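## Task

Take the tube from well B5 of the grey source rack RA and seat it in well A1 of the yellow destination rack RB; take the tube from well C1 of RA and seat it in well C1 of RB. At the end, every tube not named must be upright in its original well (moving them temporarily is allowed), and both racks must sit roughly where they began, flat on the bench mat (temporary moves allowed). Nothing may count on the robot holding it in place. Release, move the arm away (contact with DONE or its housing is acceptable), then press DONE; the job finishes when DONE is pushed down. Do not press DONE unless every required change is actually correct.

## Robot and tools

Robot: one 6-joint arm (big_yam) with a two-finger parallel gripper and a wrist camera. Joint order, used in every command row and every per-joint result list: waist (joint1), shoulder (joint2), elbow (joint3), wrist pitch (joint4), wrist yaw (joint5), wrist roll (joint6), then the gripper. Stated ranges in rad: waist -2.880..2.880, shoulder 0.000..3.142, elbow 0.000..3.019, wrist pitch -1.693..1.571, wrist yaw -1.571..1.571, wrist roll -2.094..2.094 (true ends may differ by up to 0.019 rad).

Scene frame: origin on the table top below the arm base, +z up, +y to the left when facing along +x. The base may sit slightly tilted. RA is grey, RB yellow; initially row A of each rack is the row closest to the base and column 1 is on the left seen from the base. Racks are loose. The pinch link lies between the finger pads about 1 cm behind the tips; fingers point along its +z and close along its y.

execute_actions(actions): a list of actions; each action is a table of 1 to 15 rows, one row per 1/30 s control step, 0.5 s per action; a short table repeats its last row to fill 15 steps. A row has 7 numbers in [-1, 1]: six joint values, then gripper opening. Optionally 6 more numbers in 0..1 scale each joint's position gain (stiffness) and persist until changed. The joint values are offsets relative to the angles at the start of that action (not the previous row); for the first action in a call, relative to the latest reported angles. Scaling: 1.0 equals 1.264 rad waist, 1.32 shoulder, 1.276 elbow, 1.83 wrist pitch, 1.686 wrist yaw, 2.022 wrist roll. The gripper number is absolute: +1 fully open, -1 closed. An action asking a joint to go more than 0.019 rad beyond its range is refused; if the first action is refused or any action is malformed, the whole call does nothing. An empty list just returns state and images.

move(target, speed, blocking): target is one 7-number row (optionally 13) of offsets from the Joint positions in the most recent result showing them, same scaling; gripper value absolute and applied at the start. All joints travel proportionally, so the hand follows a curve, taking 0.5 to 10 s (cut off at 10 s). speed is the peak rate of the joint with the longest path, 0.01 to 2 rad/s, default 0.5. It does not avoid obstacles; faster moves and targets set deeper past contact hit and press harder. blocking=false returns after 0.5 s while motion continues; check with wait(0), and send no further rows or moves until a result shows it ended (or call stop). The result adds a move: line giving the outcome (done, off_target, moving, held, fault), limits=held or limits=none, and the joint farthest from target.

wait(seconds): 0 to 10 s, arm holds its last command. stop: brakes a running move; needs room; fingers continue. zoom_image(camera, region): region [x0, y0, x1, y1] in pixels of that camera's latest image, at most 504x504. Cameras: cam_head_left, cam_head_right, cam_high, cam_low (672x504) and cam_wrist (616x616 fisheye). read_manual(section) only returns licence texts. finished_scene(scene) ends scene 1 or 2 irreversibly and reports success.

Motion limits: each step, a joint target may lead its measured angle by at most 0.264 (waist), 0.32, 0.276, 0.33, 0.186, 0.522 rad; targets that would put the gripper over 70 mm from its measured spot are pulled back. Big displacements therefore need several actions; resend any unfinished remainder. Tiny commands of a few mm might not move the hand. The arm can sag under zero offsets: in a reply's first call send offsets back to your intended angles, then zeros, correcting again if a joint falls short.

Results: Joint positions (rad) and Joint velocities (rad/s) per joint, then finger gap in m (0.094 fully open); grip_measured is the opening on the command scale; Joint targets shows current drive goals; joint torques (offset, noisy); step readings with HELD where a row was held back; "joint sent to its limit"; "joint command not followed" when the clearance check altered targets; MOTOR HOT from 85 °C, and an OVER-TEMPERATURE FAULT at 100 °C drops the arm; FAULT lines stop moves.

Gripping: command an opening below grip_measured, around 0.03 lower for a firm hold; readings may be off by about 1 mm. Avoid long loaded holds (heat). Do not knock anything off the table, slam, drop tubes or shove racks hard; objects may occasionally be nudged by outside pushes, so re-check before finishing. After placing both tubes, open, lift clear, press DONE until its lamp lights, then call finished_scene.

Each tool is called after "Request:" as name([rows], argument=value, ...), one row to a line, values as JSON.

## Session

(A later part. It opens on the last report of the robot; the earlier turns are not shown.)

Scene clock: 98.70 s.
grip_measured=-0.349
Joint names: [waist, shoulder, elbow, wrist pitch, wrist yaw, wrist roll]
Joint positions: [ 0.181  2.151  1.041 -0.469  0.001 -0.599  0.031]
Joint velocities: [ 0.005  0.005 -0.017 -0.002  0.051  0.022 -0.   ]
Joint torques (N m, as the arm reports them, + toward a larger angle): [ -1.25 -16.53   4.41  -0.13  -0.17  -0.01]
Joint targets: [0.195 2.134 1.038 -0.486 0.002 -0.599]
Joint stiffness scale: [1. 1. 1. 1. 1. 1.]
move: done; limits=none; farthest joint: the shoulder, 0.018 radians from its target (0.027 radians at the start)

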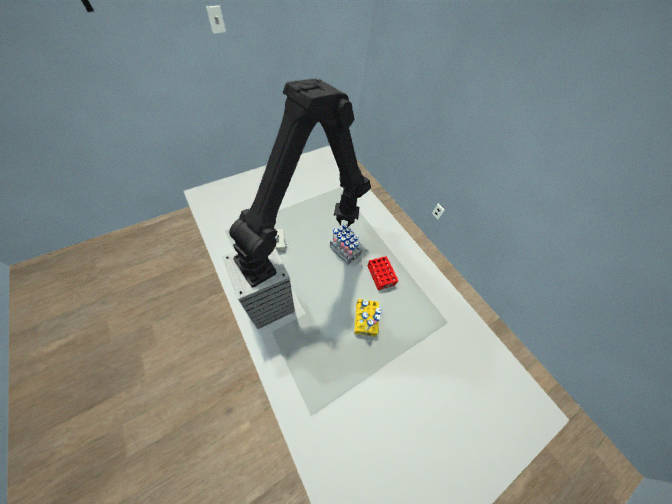

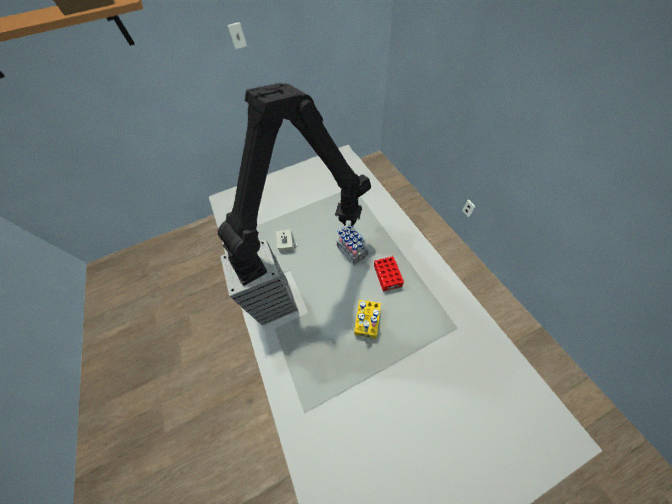

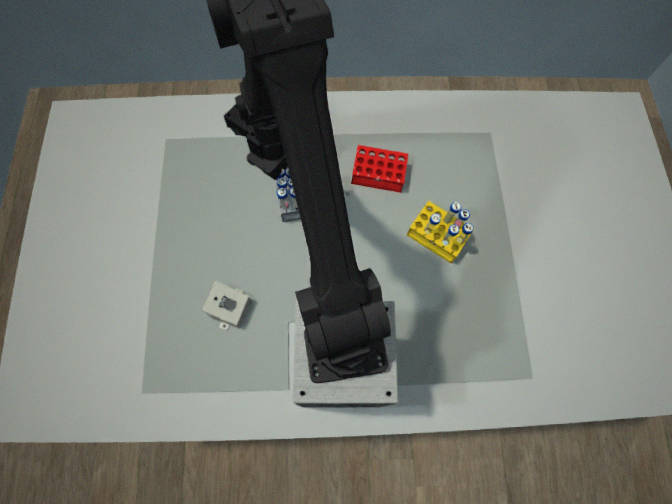

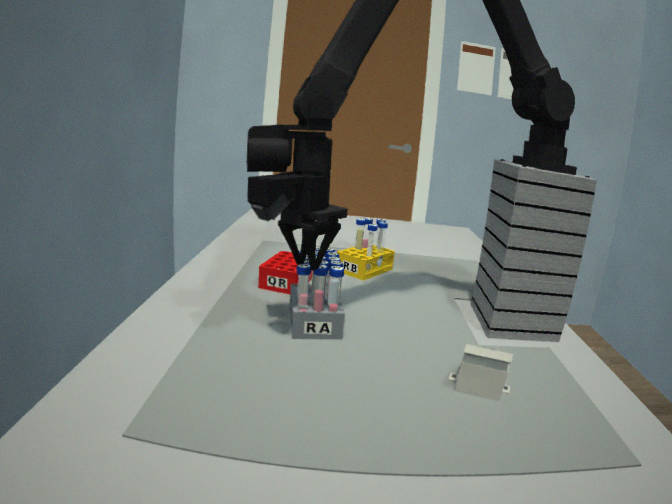

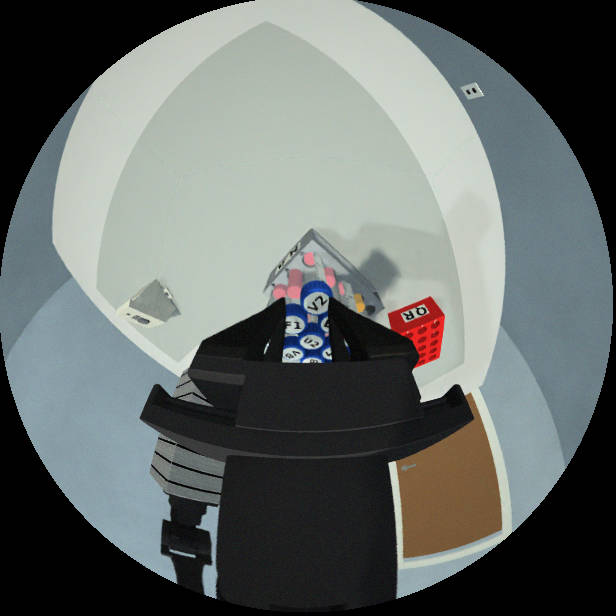

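Request:
move(target=[0,-0.012,0.048,-0.029,0,0,-0.35], speed=0.08)

Request:
zoom_image(camera="cam_wrist", region=[200,180,440,360])

Scene clock: 106.27 s.
grip_measured=-0.349
Joint names: [waist, shoulder, elbow, wrist pitch, wrist yaw, wrist roll]
Joint positions: [ 0.181  2.151  1.077 -0.506  0.001 -0.599  0.031]
Joint velocities: [-0.005 -0.024  0.002  0.007 -0.037 -0.022  0.001]
Joint torques (N m, as the arm reports them, + toward a larger angle): [ -2.18 -17.2    7.08  -0.22  -0.18  -0.03]
Joint targets: [0.181 2.135 1.102 -0.522 0.001 -0.599]
Joint stiffness scale: [1. 1. 1. 1. 1. 1.]
move: off_target; limits=none; farthest joint: the elbow, 0.025 radians from its target (0.062 radians at the start)

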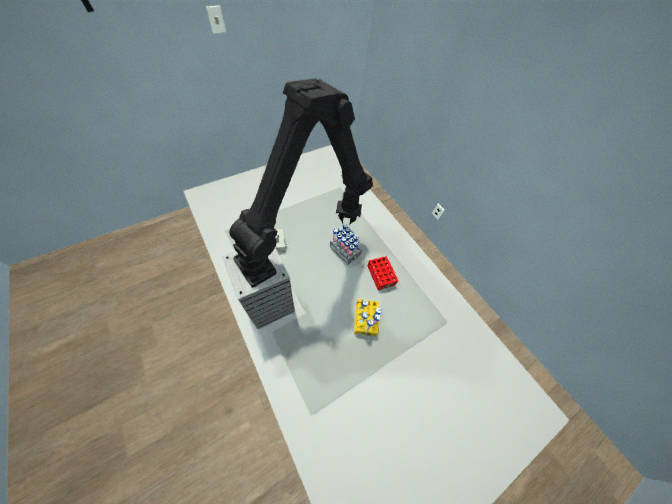

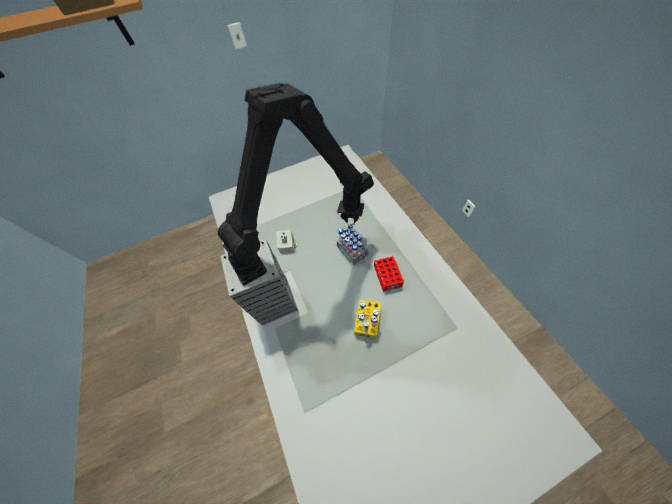

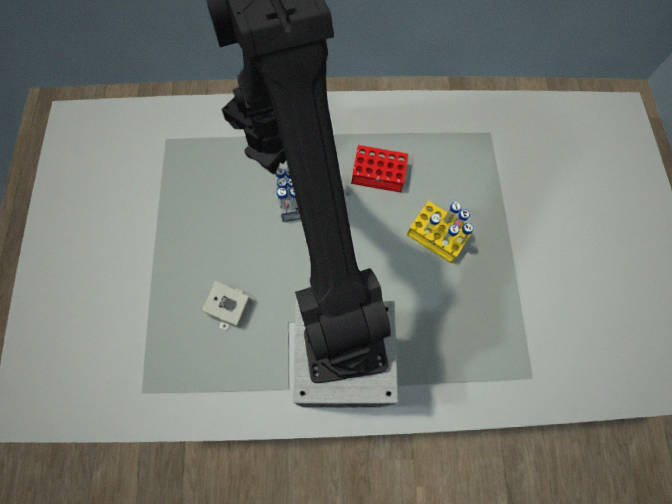

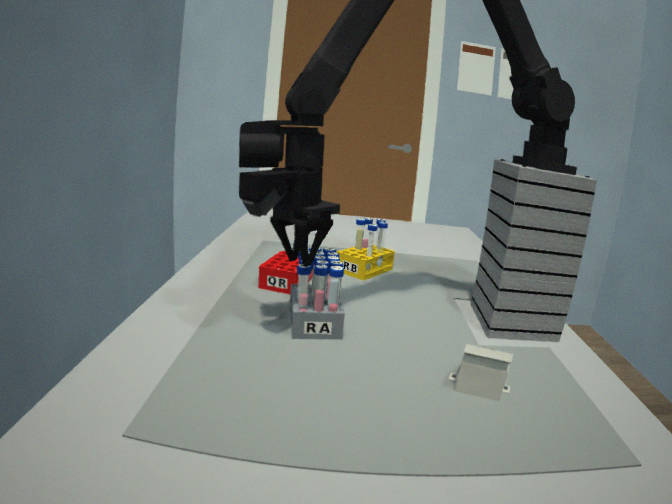

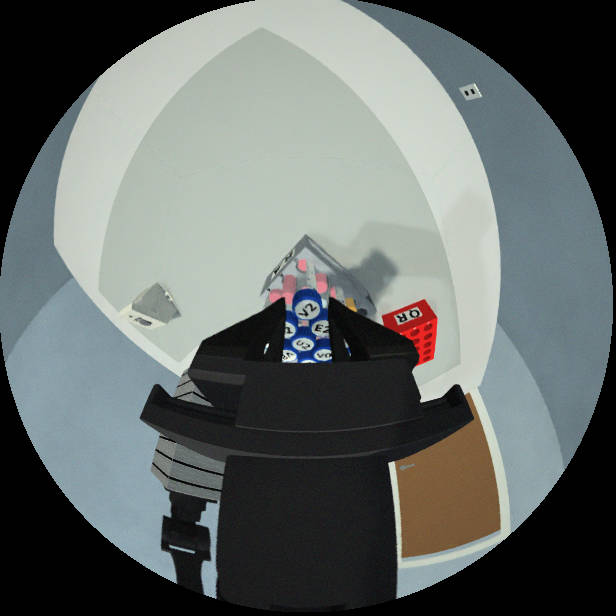

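Region (200, 180, 440, 360) of cam_wrist's 616x616 image, scaled by 2.100, with more detail than that image has; it fills the top 378 rows of this view, and the rest is white.

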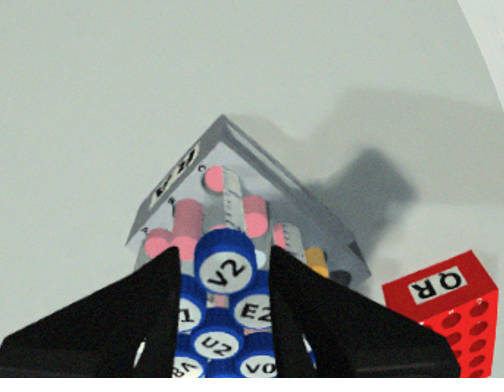

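Request:
move(target=[0,0.048,0.027,0.03,0,0,-0.35], speed=0.06)

Request:
zoom_image(camera="cam_low", region=[250,210,410,350])

Scene clock: 112.03 s.
grip_measured=-0.349
Joint names: [waist, shoulder, elbow, wrist pitch, wrist yaw, wrist roll]
Joint positions: [ 0.181  2.2    1.086 -0.468  0.001 -0.599  0.031]
Joint velocities: [ 0.005 -0.015  0.002 -0.012 -0.051 -0.037 -0.001]
Joint torques (N m, as the arm reports them, + toward a larger angle): [ -2.5  -14.35   6.76   1.01  -0.2    0.01]
Joint targets: [0.181 2.215 1.112 -0.451 0.001 -0.599]
Joint stiffness scale: [1. 1. 1. 1. 1. 1.]
move: off_target; limits=none; farthest joint: the elbow, 0.025 radians from its target (0.034 radians at the start)

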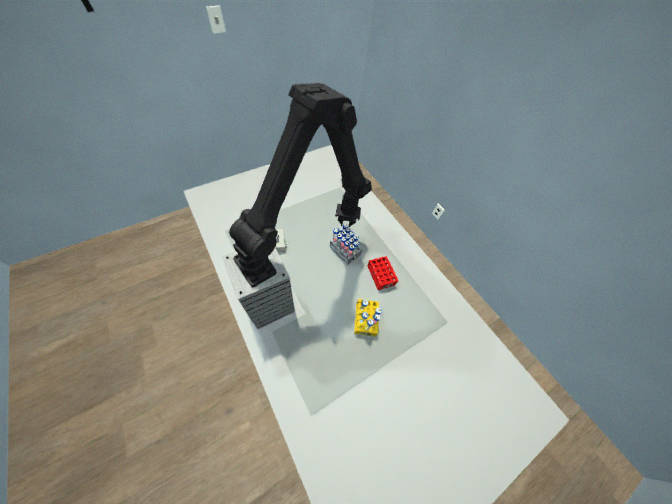

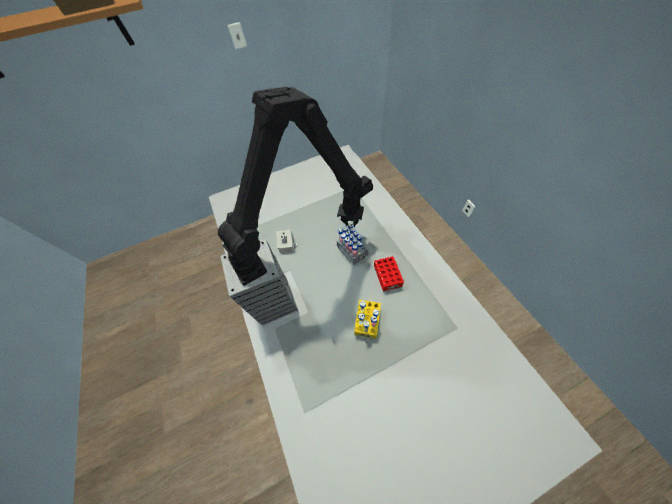

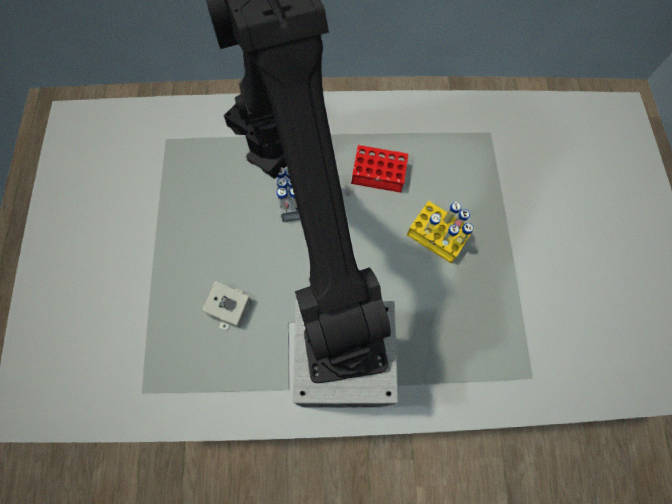

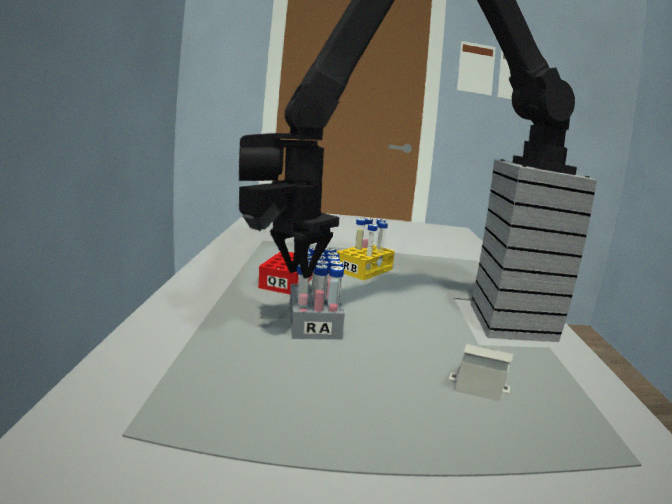

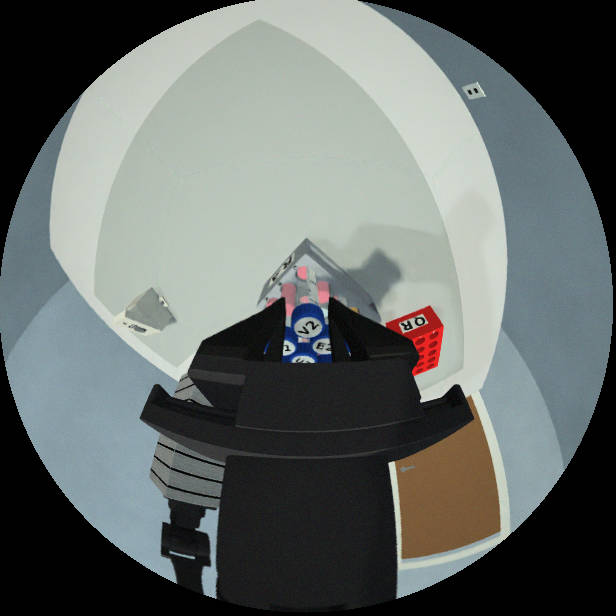

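Region (250, 210, 410, 350) of cam_low's 672x504 image, scaled by 3.150, with more detail than that image has; it fills the top 441 rows of this view, and the rest is white.

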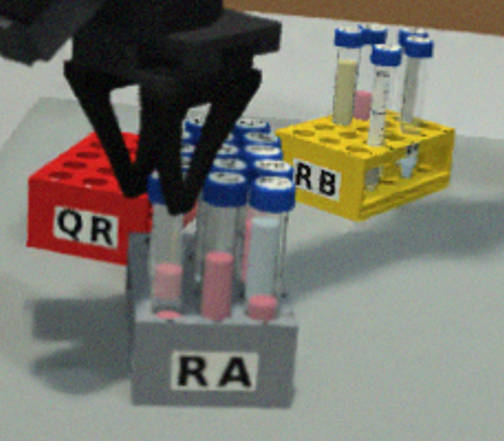

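Request:
move(target=[0,0.011,0.02,0.009,0,0,-0.6])

Request:
move(target=[0,-0.25,0,-0.175,0,0,-0.6], speed=0.15)

Scene clock: 118.53 s.
grip_measured=-0.567
Joint names: [waist, shoulder, elbow, wrist pitch, wrist yaw, wrist roll]
Joint positions: [ 0.181  2.2    1.086 -0.468  0.001 -0.599  0.02 ]
Joint velocities: [-0.015 -0.005 -0.002 -0.012  0.022  0.051  0.001]
Joint torques (N m, as the arm reports them, + toward a larger angle): [ -2.64 -14.83   6.75   0.95  -0.18  -0.02]
Joint targets: [0.181 2.214 1.112 -0.452 0.001 -0.599]
Joint stiffness scale: [1. 1. 1. 1. 1. 1.]
move: off_target; limits=none; farthest joint: the elbow, 0.025 radians from its target (0.025 radians at the start)

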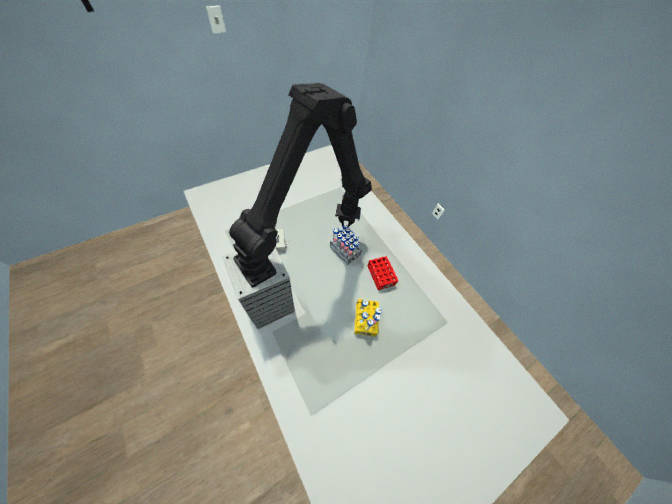

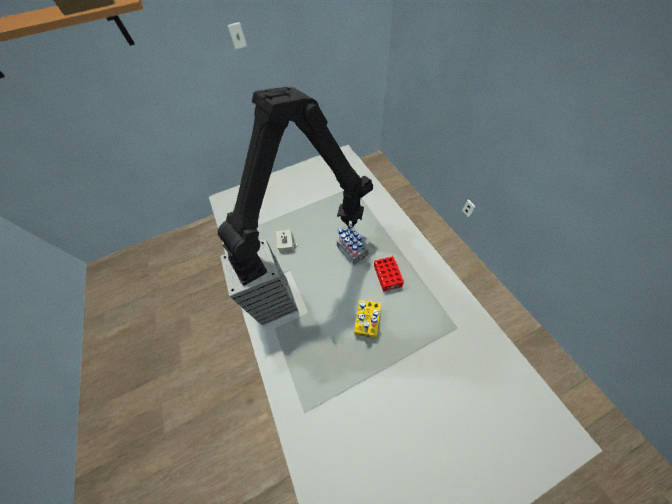

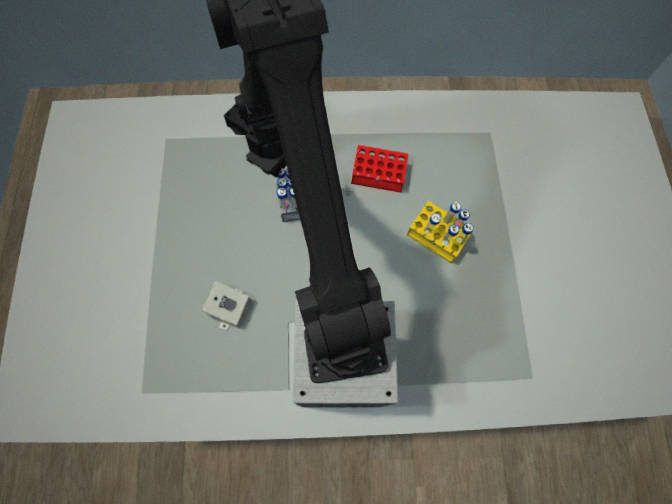

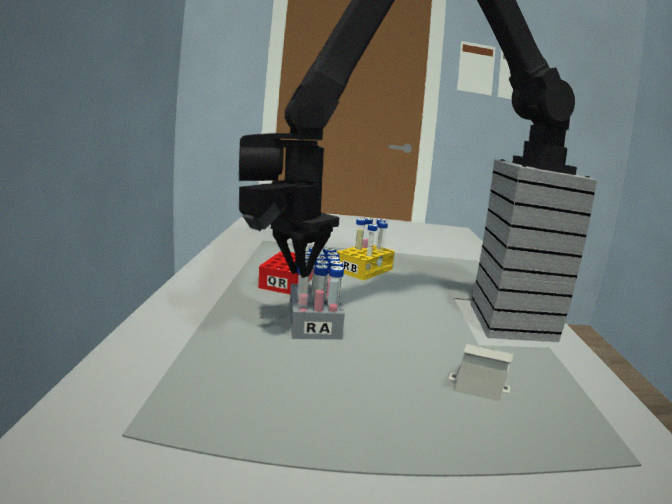

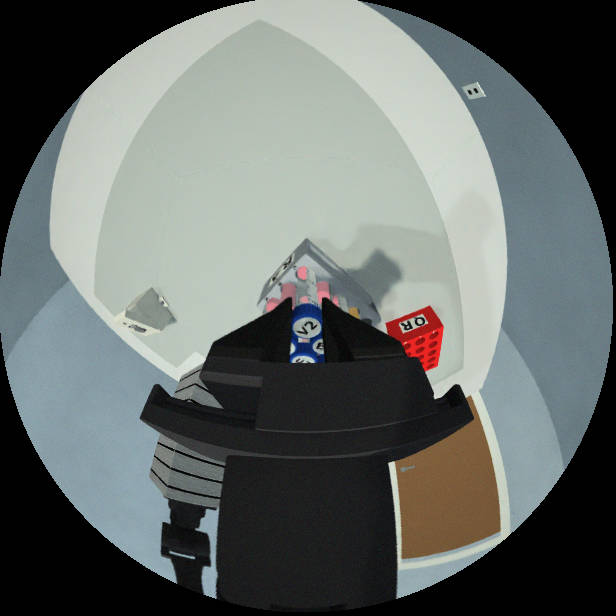

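Scene clock: 121.10 s.
grip_measured=-0.567
Joint names: [waist, shoulder, elbow, wrist pitch, wrist yaw, wrist roll]
Joint positions: [ 0.181  1.881  1.086 -0.772  0.    -0.599  0.02 ]
Joint velocities: [ 0.005 -0.005 -0.007  0.007 -0.051 -0.037  0.001]
Joint torques (N m, as the arm reports them, + toward a larger angle): [ -1.99 -16.     7.11  -0.14  -0.13  -0.03]
Joint targets: [0.181 1.870 1.086 -0.789 0.001 -0.599]
Joint stiffness scale: [1. 1. 1. 1. 1. 1.]
move: done; limits=none; farthest joint: the wrist pitch, 0.016 radians from its target (0.320 radians at the start)

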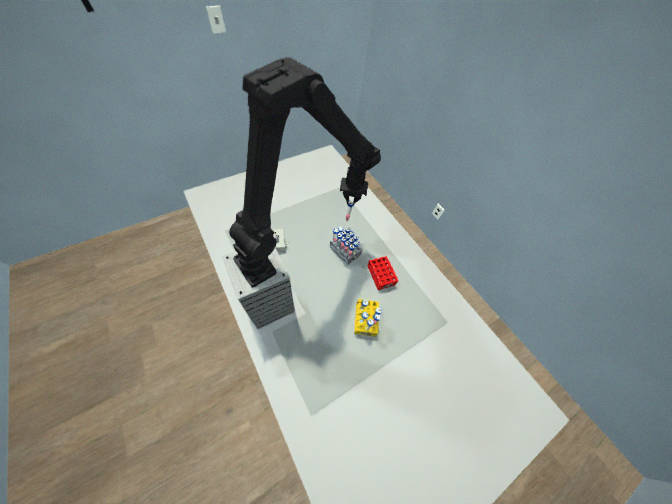

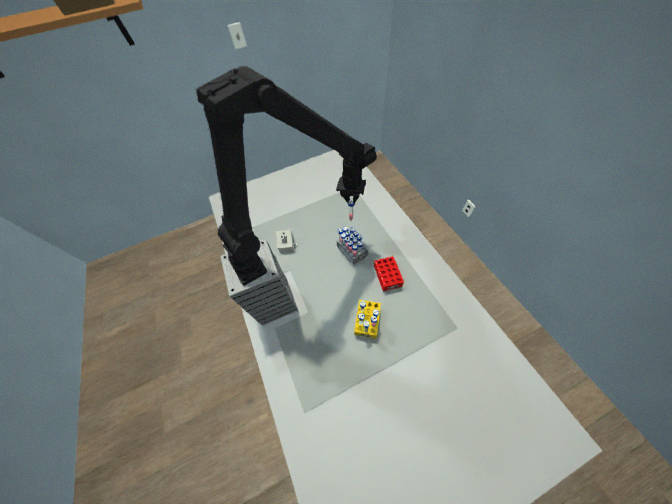

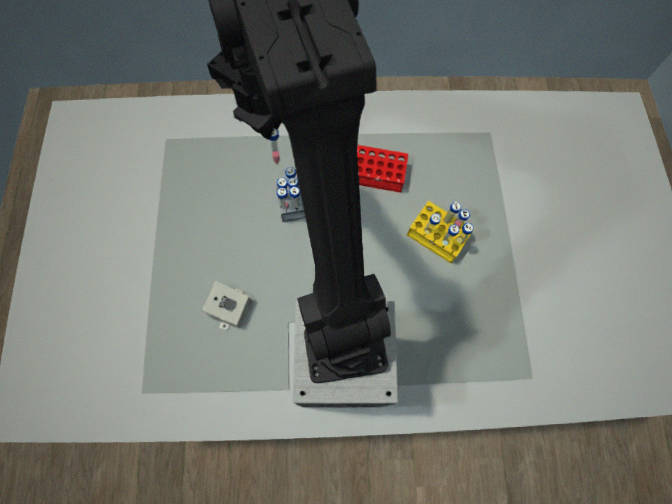

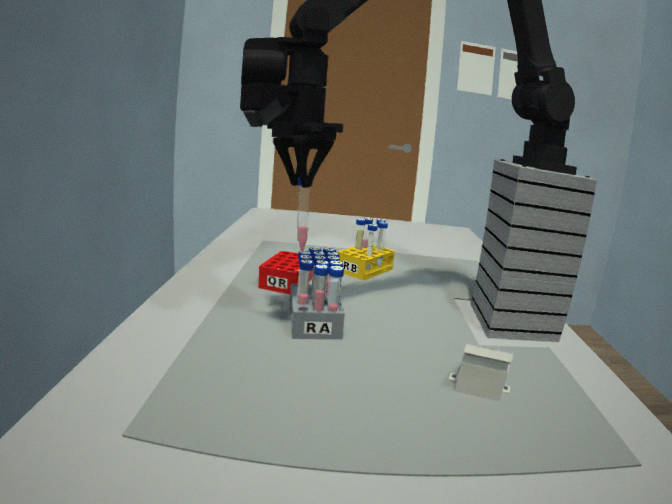

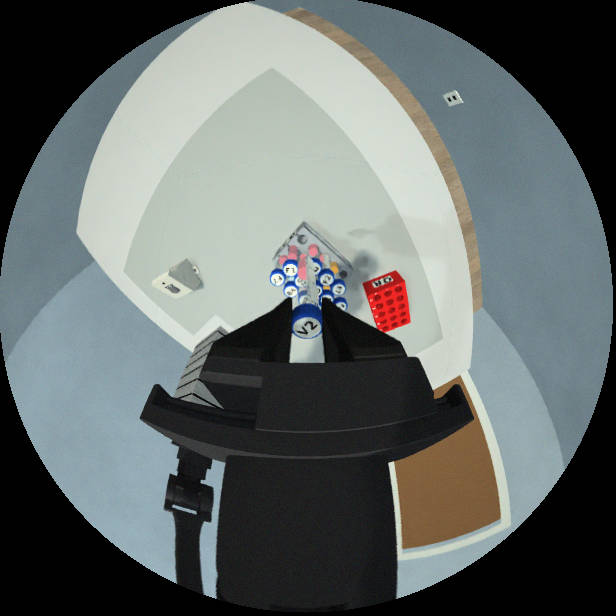

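Request:
move(target=[-0.63,0,0.01,0,0,0,-0.6], speed=0.4)

Scene clock: 129.37 s.
grip_measured=-0.567
Joint names: [waist, shoulder, elbow, wrist pitch, wrist yaw, wrist roll]
Joint positions: [-0.618  1.881  1.086 -0.772  0.    -0.599  0.02 ]
Joint velocities: [ 0.005 -0.015 -0.002 -0.007  0.037  0.022 -0.   ]
Joint torques (N m, as the arm reports them, + toward a larger angle): [ -2.25 -14.85   8.43   0.43  -0.16  -0.02]
Joint targets: [-0.615 1.881 1.099 -0.772 0.000 -0.599]
Joint stiffness scale: [1. 1. 1. 1. 1. 1.]
move: done; limits=none; farthest joint: the elbow, 0.012 radians from its target (0.012 radians at the start)

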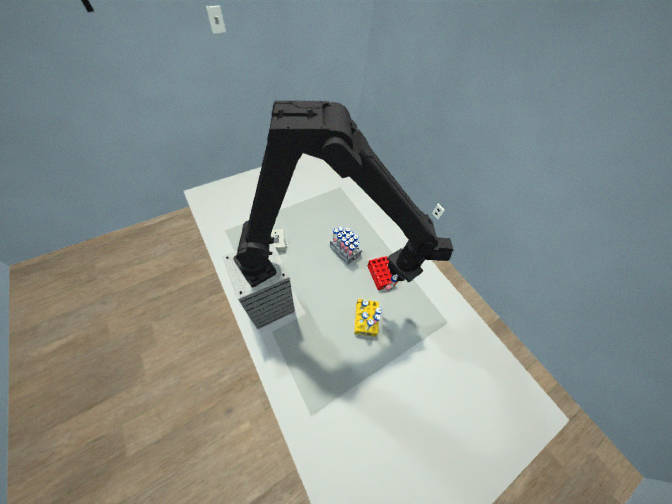

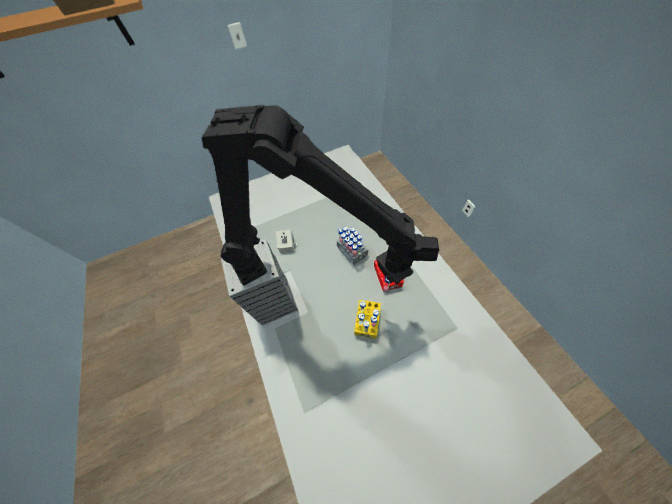

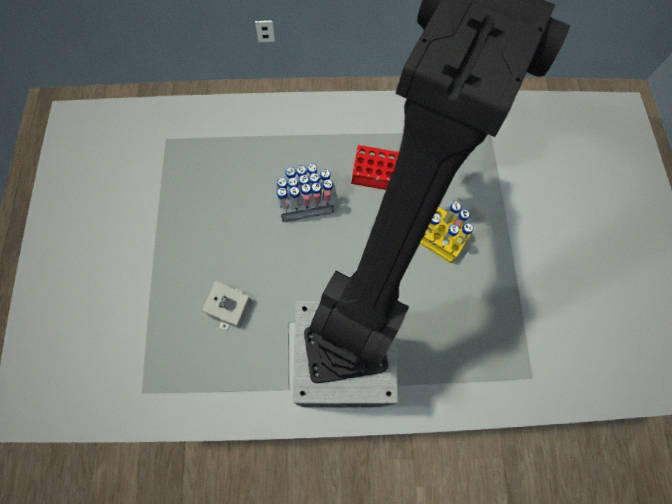

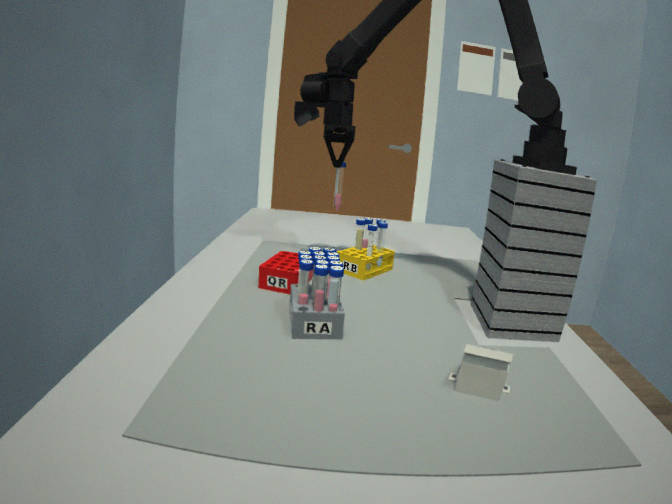

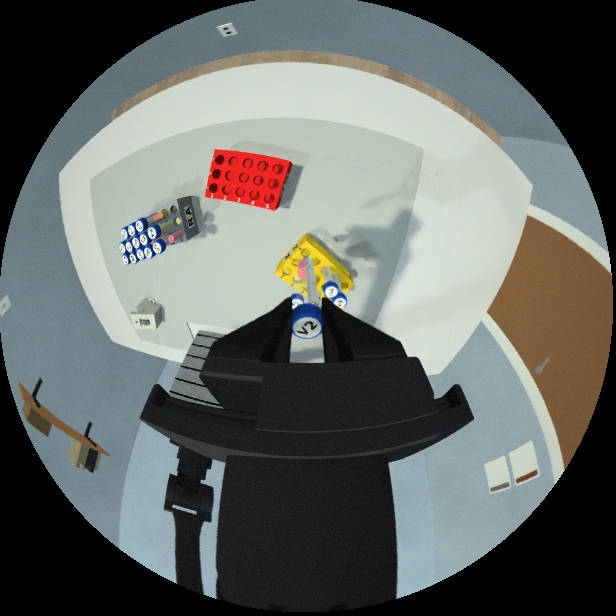

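Request:
move(target=[-0.03,0.098,-0.047,0.096,0,0,-0.6], speed=0.2)

Request:
zoom_image(camera="cam_wrist", region=[200,180,440,360])

Request:
zoom_image(camera="cam_low", region=[280,150,440,290])

Request:
zoom_image(camera="cam_head_right", region=[320,230,440,350])

Scene clock: 139.83 s.
grip_measured=-0.567
Joint names: [waist, shoulder, elbow, wrist pitch, wrist yaw, wrist roll]
Joint positions: [-0.642  2.001  1.026 -0.615  0.    -0.599  0.02 ]
Joint velocities: [-0.005 -0.005 -0.002  0.002  0.007  0.022 -0.002]
Joint torques (N m, as the arm reports them, + toward a larger angle): [ -3.68 -13.89   5.68   0.93  -0.17   0.01]
Joint targets: [-0.656 2.010 1.026 -0.597 0.000 -0.599]
Joint stiffness scale: [1. 1. 1. 1. 1. 1.]
move: done; limits=none; farthest joint: the wrist pitch, 0.018 radians from its target (0.176 radians at the start)

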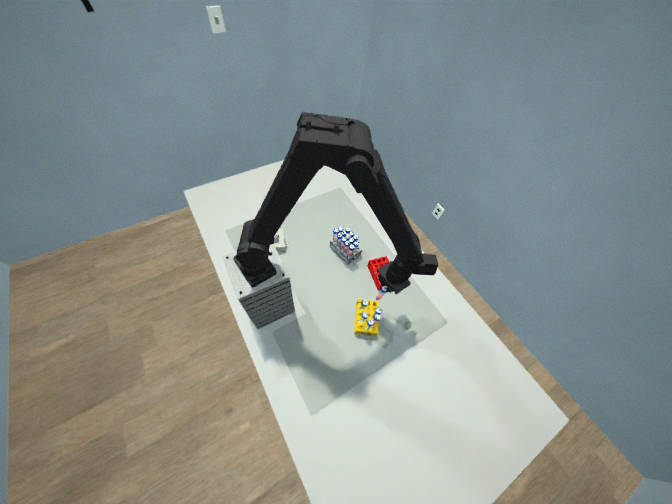

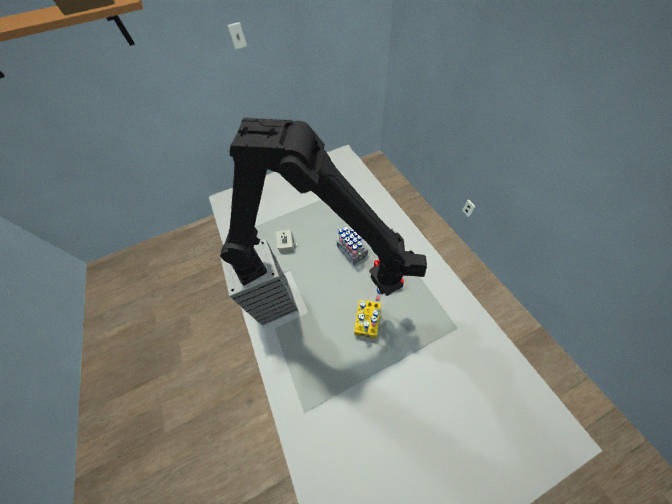

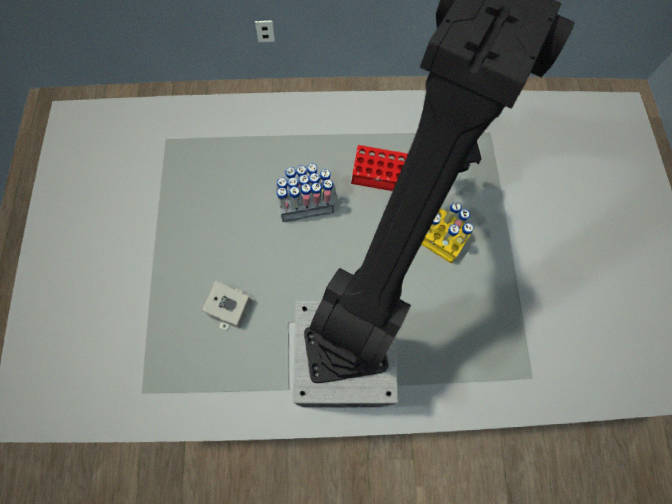

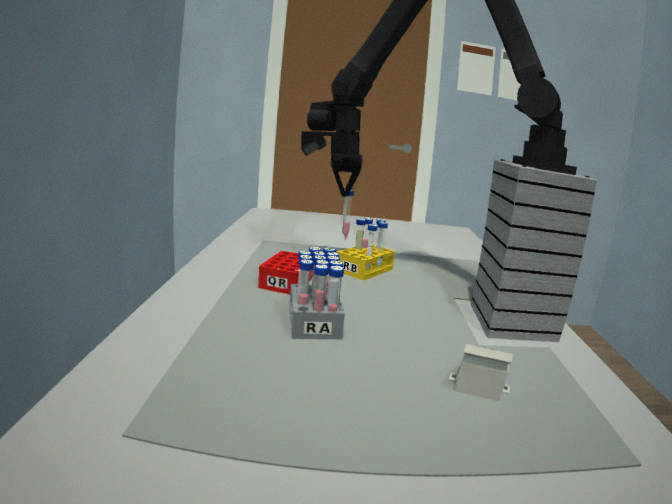

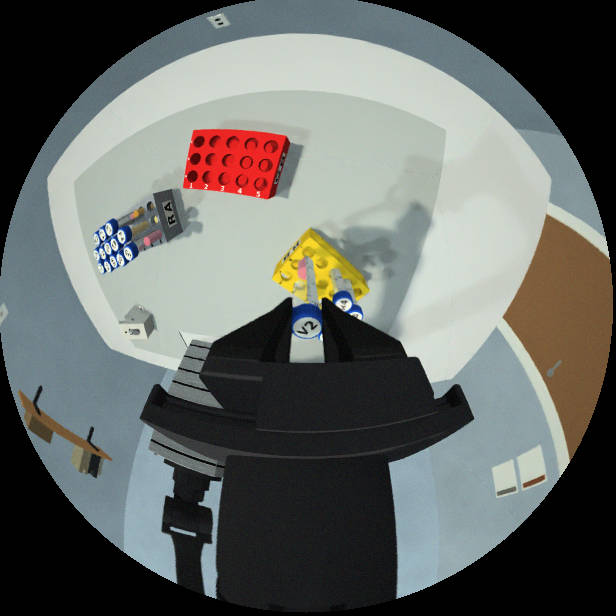

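Region (200, 180, 440, 360) of cam_wrist's 616x616 image, scaled by 2.100, with more detail than that image has; it fills the top 378 rows of this view, and the rest is white.

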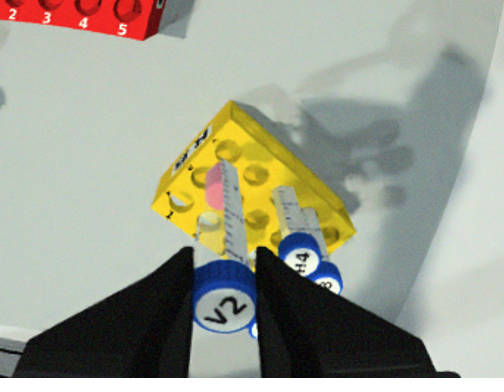

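Region (280, 150, 440, 290) of cam_low's 672x504 image, scaled by 3.150, with more detail than that image has; it fills the top 441 rows of this view, and the rest is white.

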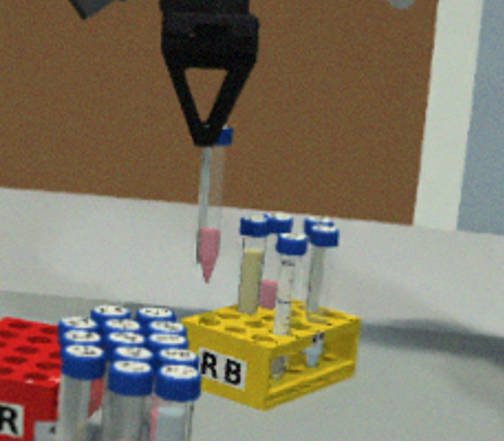

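Region (320, 230, 440, 350) of cam_head_right's 672x504 image, scaled by 4.200, with more detail than that image has.

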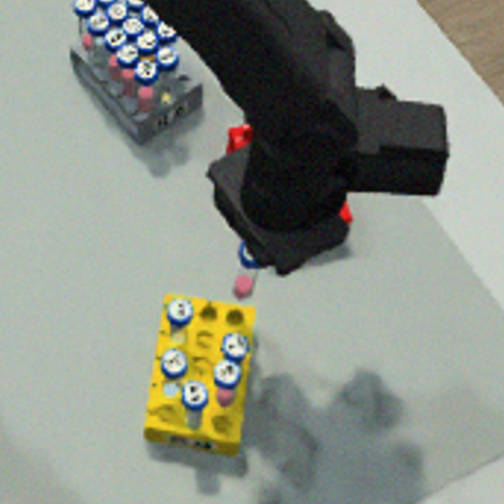

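Request:
move(target=[-0.017,0.055,0.015,0.04,0,0,-0.6], speed=0.1)

Request:
zoom_image(camera="cam_wrist", region=[250,210,370,300])

Request:
zoom_image(camera="cam_low", region=[310,190,410,290])

Request:
zoom_image(camera="cam_head_right", region=[340,270,410,340])

Scene clock: 148.67 s.
grip_measured=-0.567
Joint names: [waist, shoulder, elbow, wrist pitch, wrist yaw, wrist roll]
Joint positions: [-0.649  2.061  1.026 -0.559  0.    -0.599  0.02 ]
Joint velocities: [ 0.005 -0.005  0.002 -0.002 -0.022  0.081 -0.001]
Joint torques (N m, as the arm reports them, + toward a larger angle): [ -3.49 -13.96   6.97   1.08  -0.18  -0.01]
Joint targets: [-0.663 2.073 1.045 -0.541 0.000 -0.599]
Joint stiffness scale: [1. 1. 1. 1. 1. 1.]
move: done; limits=none; farthest joint: the elbow, 0.019 radians from its target (0.019 radians at the start)

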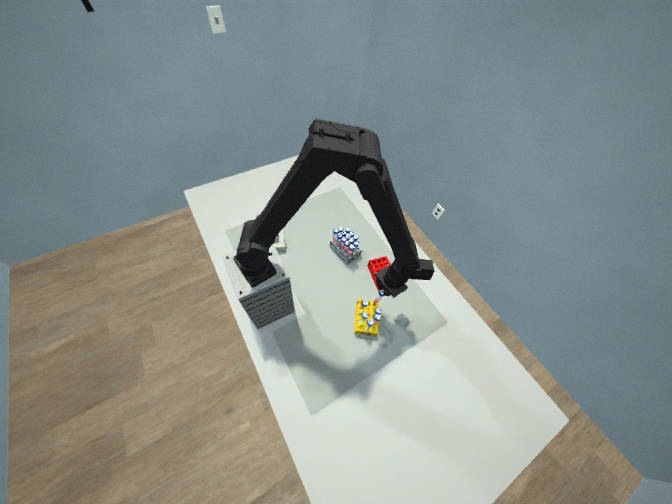

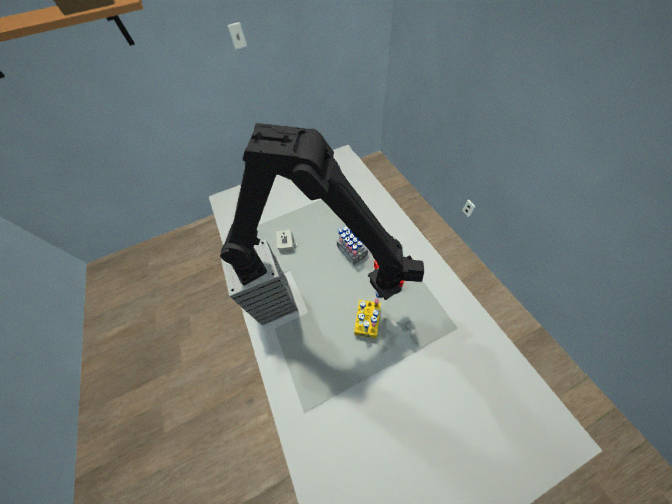

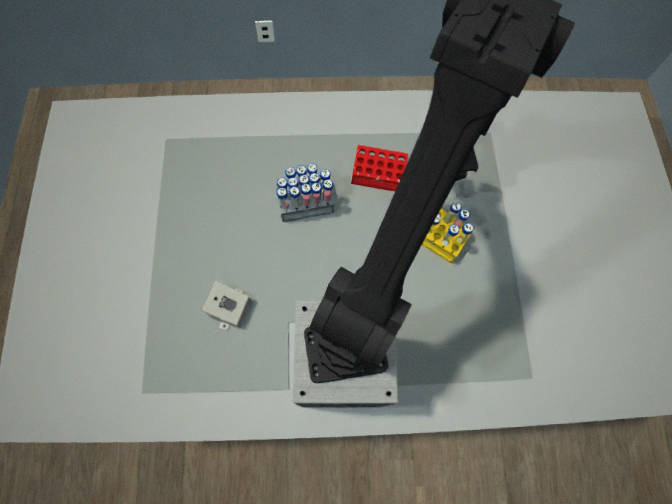

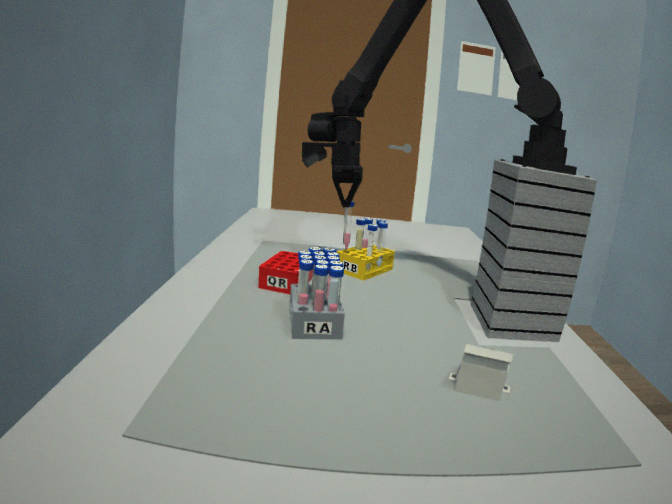

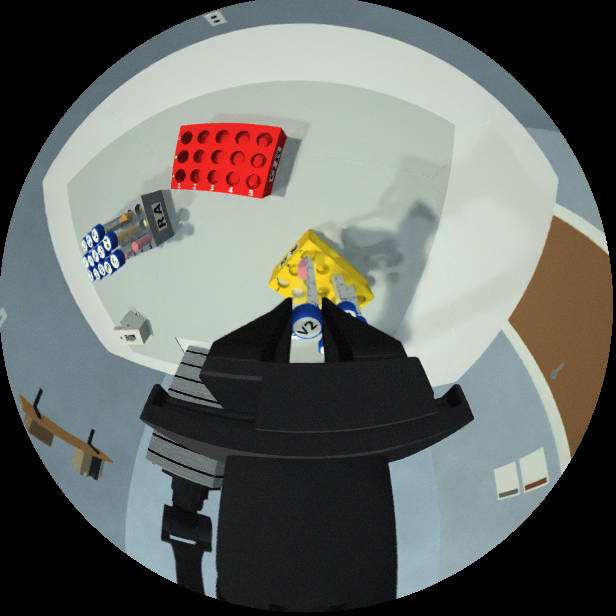

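Region (250, 210, 370, 300) of cam_wrist's 616x616 image, scaled by 4.200, with more detail than that image has; it fills the top 378 rows of this view, and the rest is white.

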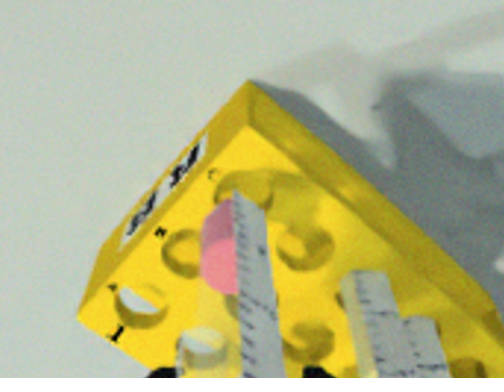

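Region (310, 190, 410, 290) of cam_low's 672x504 image, scaled by 5.040, with more detail than that image has.

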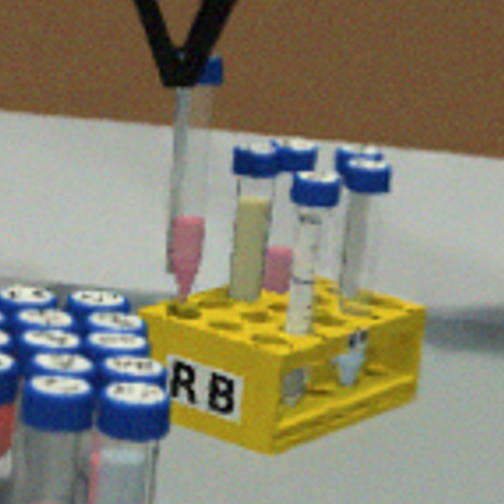

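Region (340, 270, 410, 340) of cam_head_right's 672x504 image, scaled by 7.200, with more detail than that image has.

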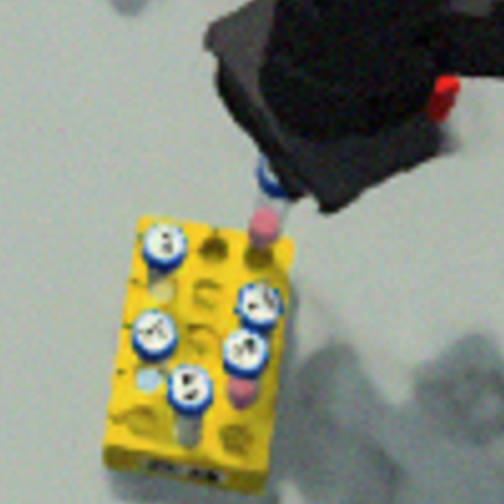

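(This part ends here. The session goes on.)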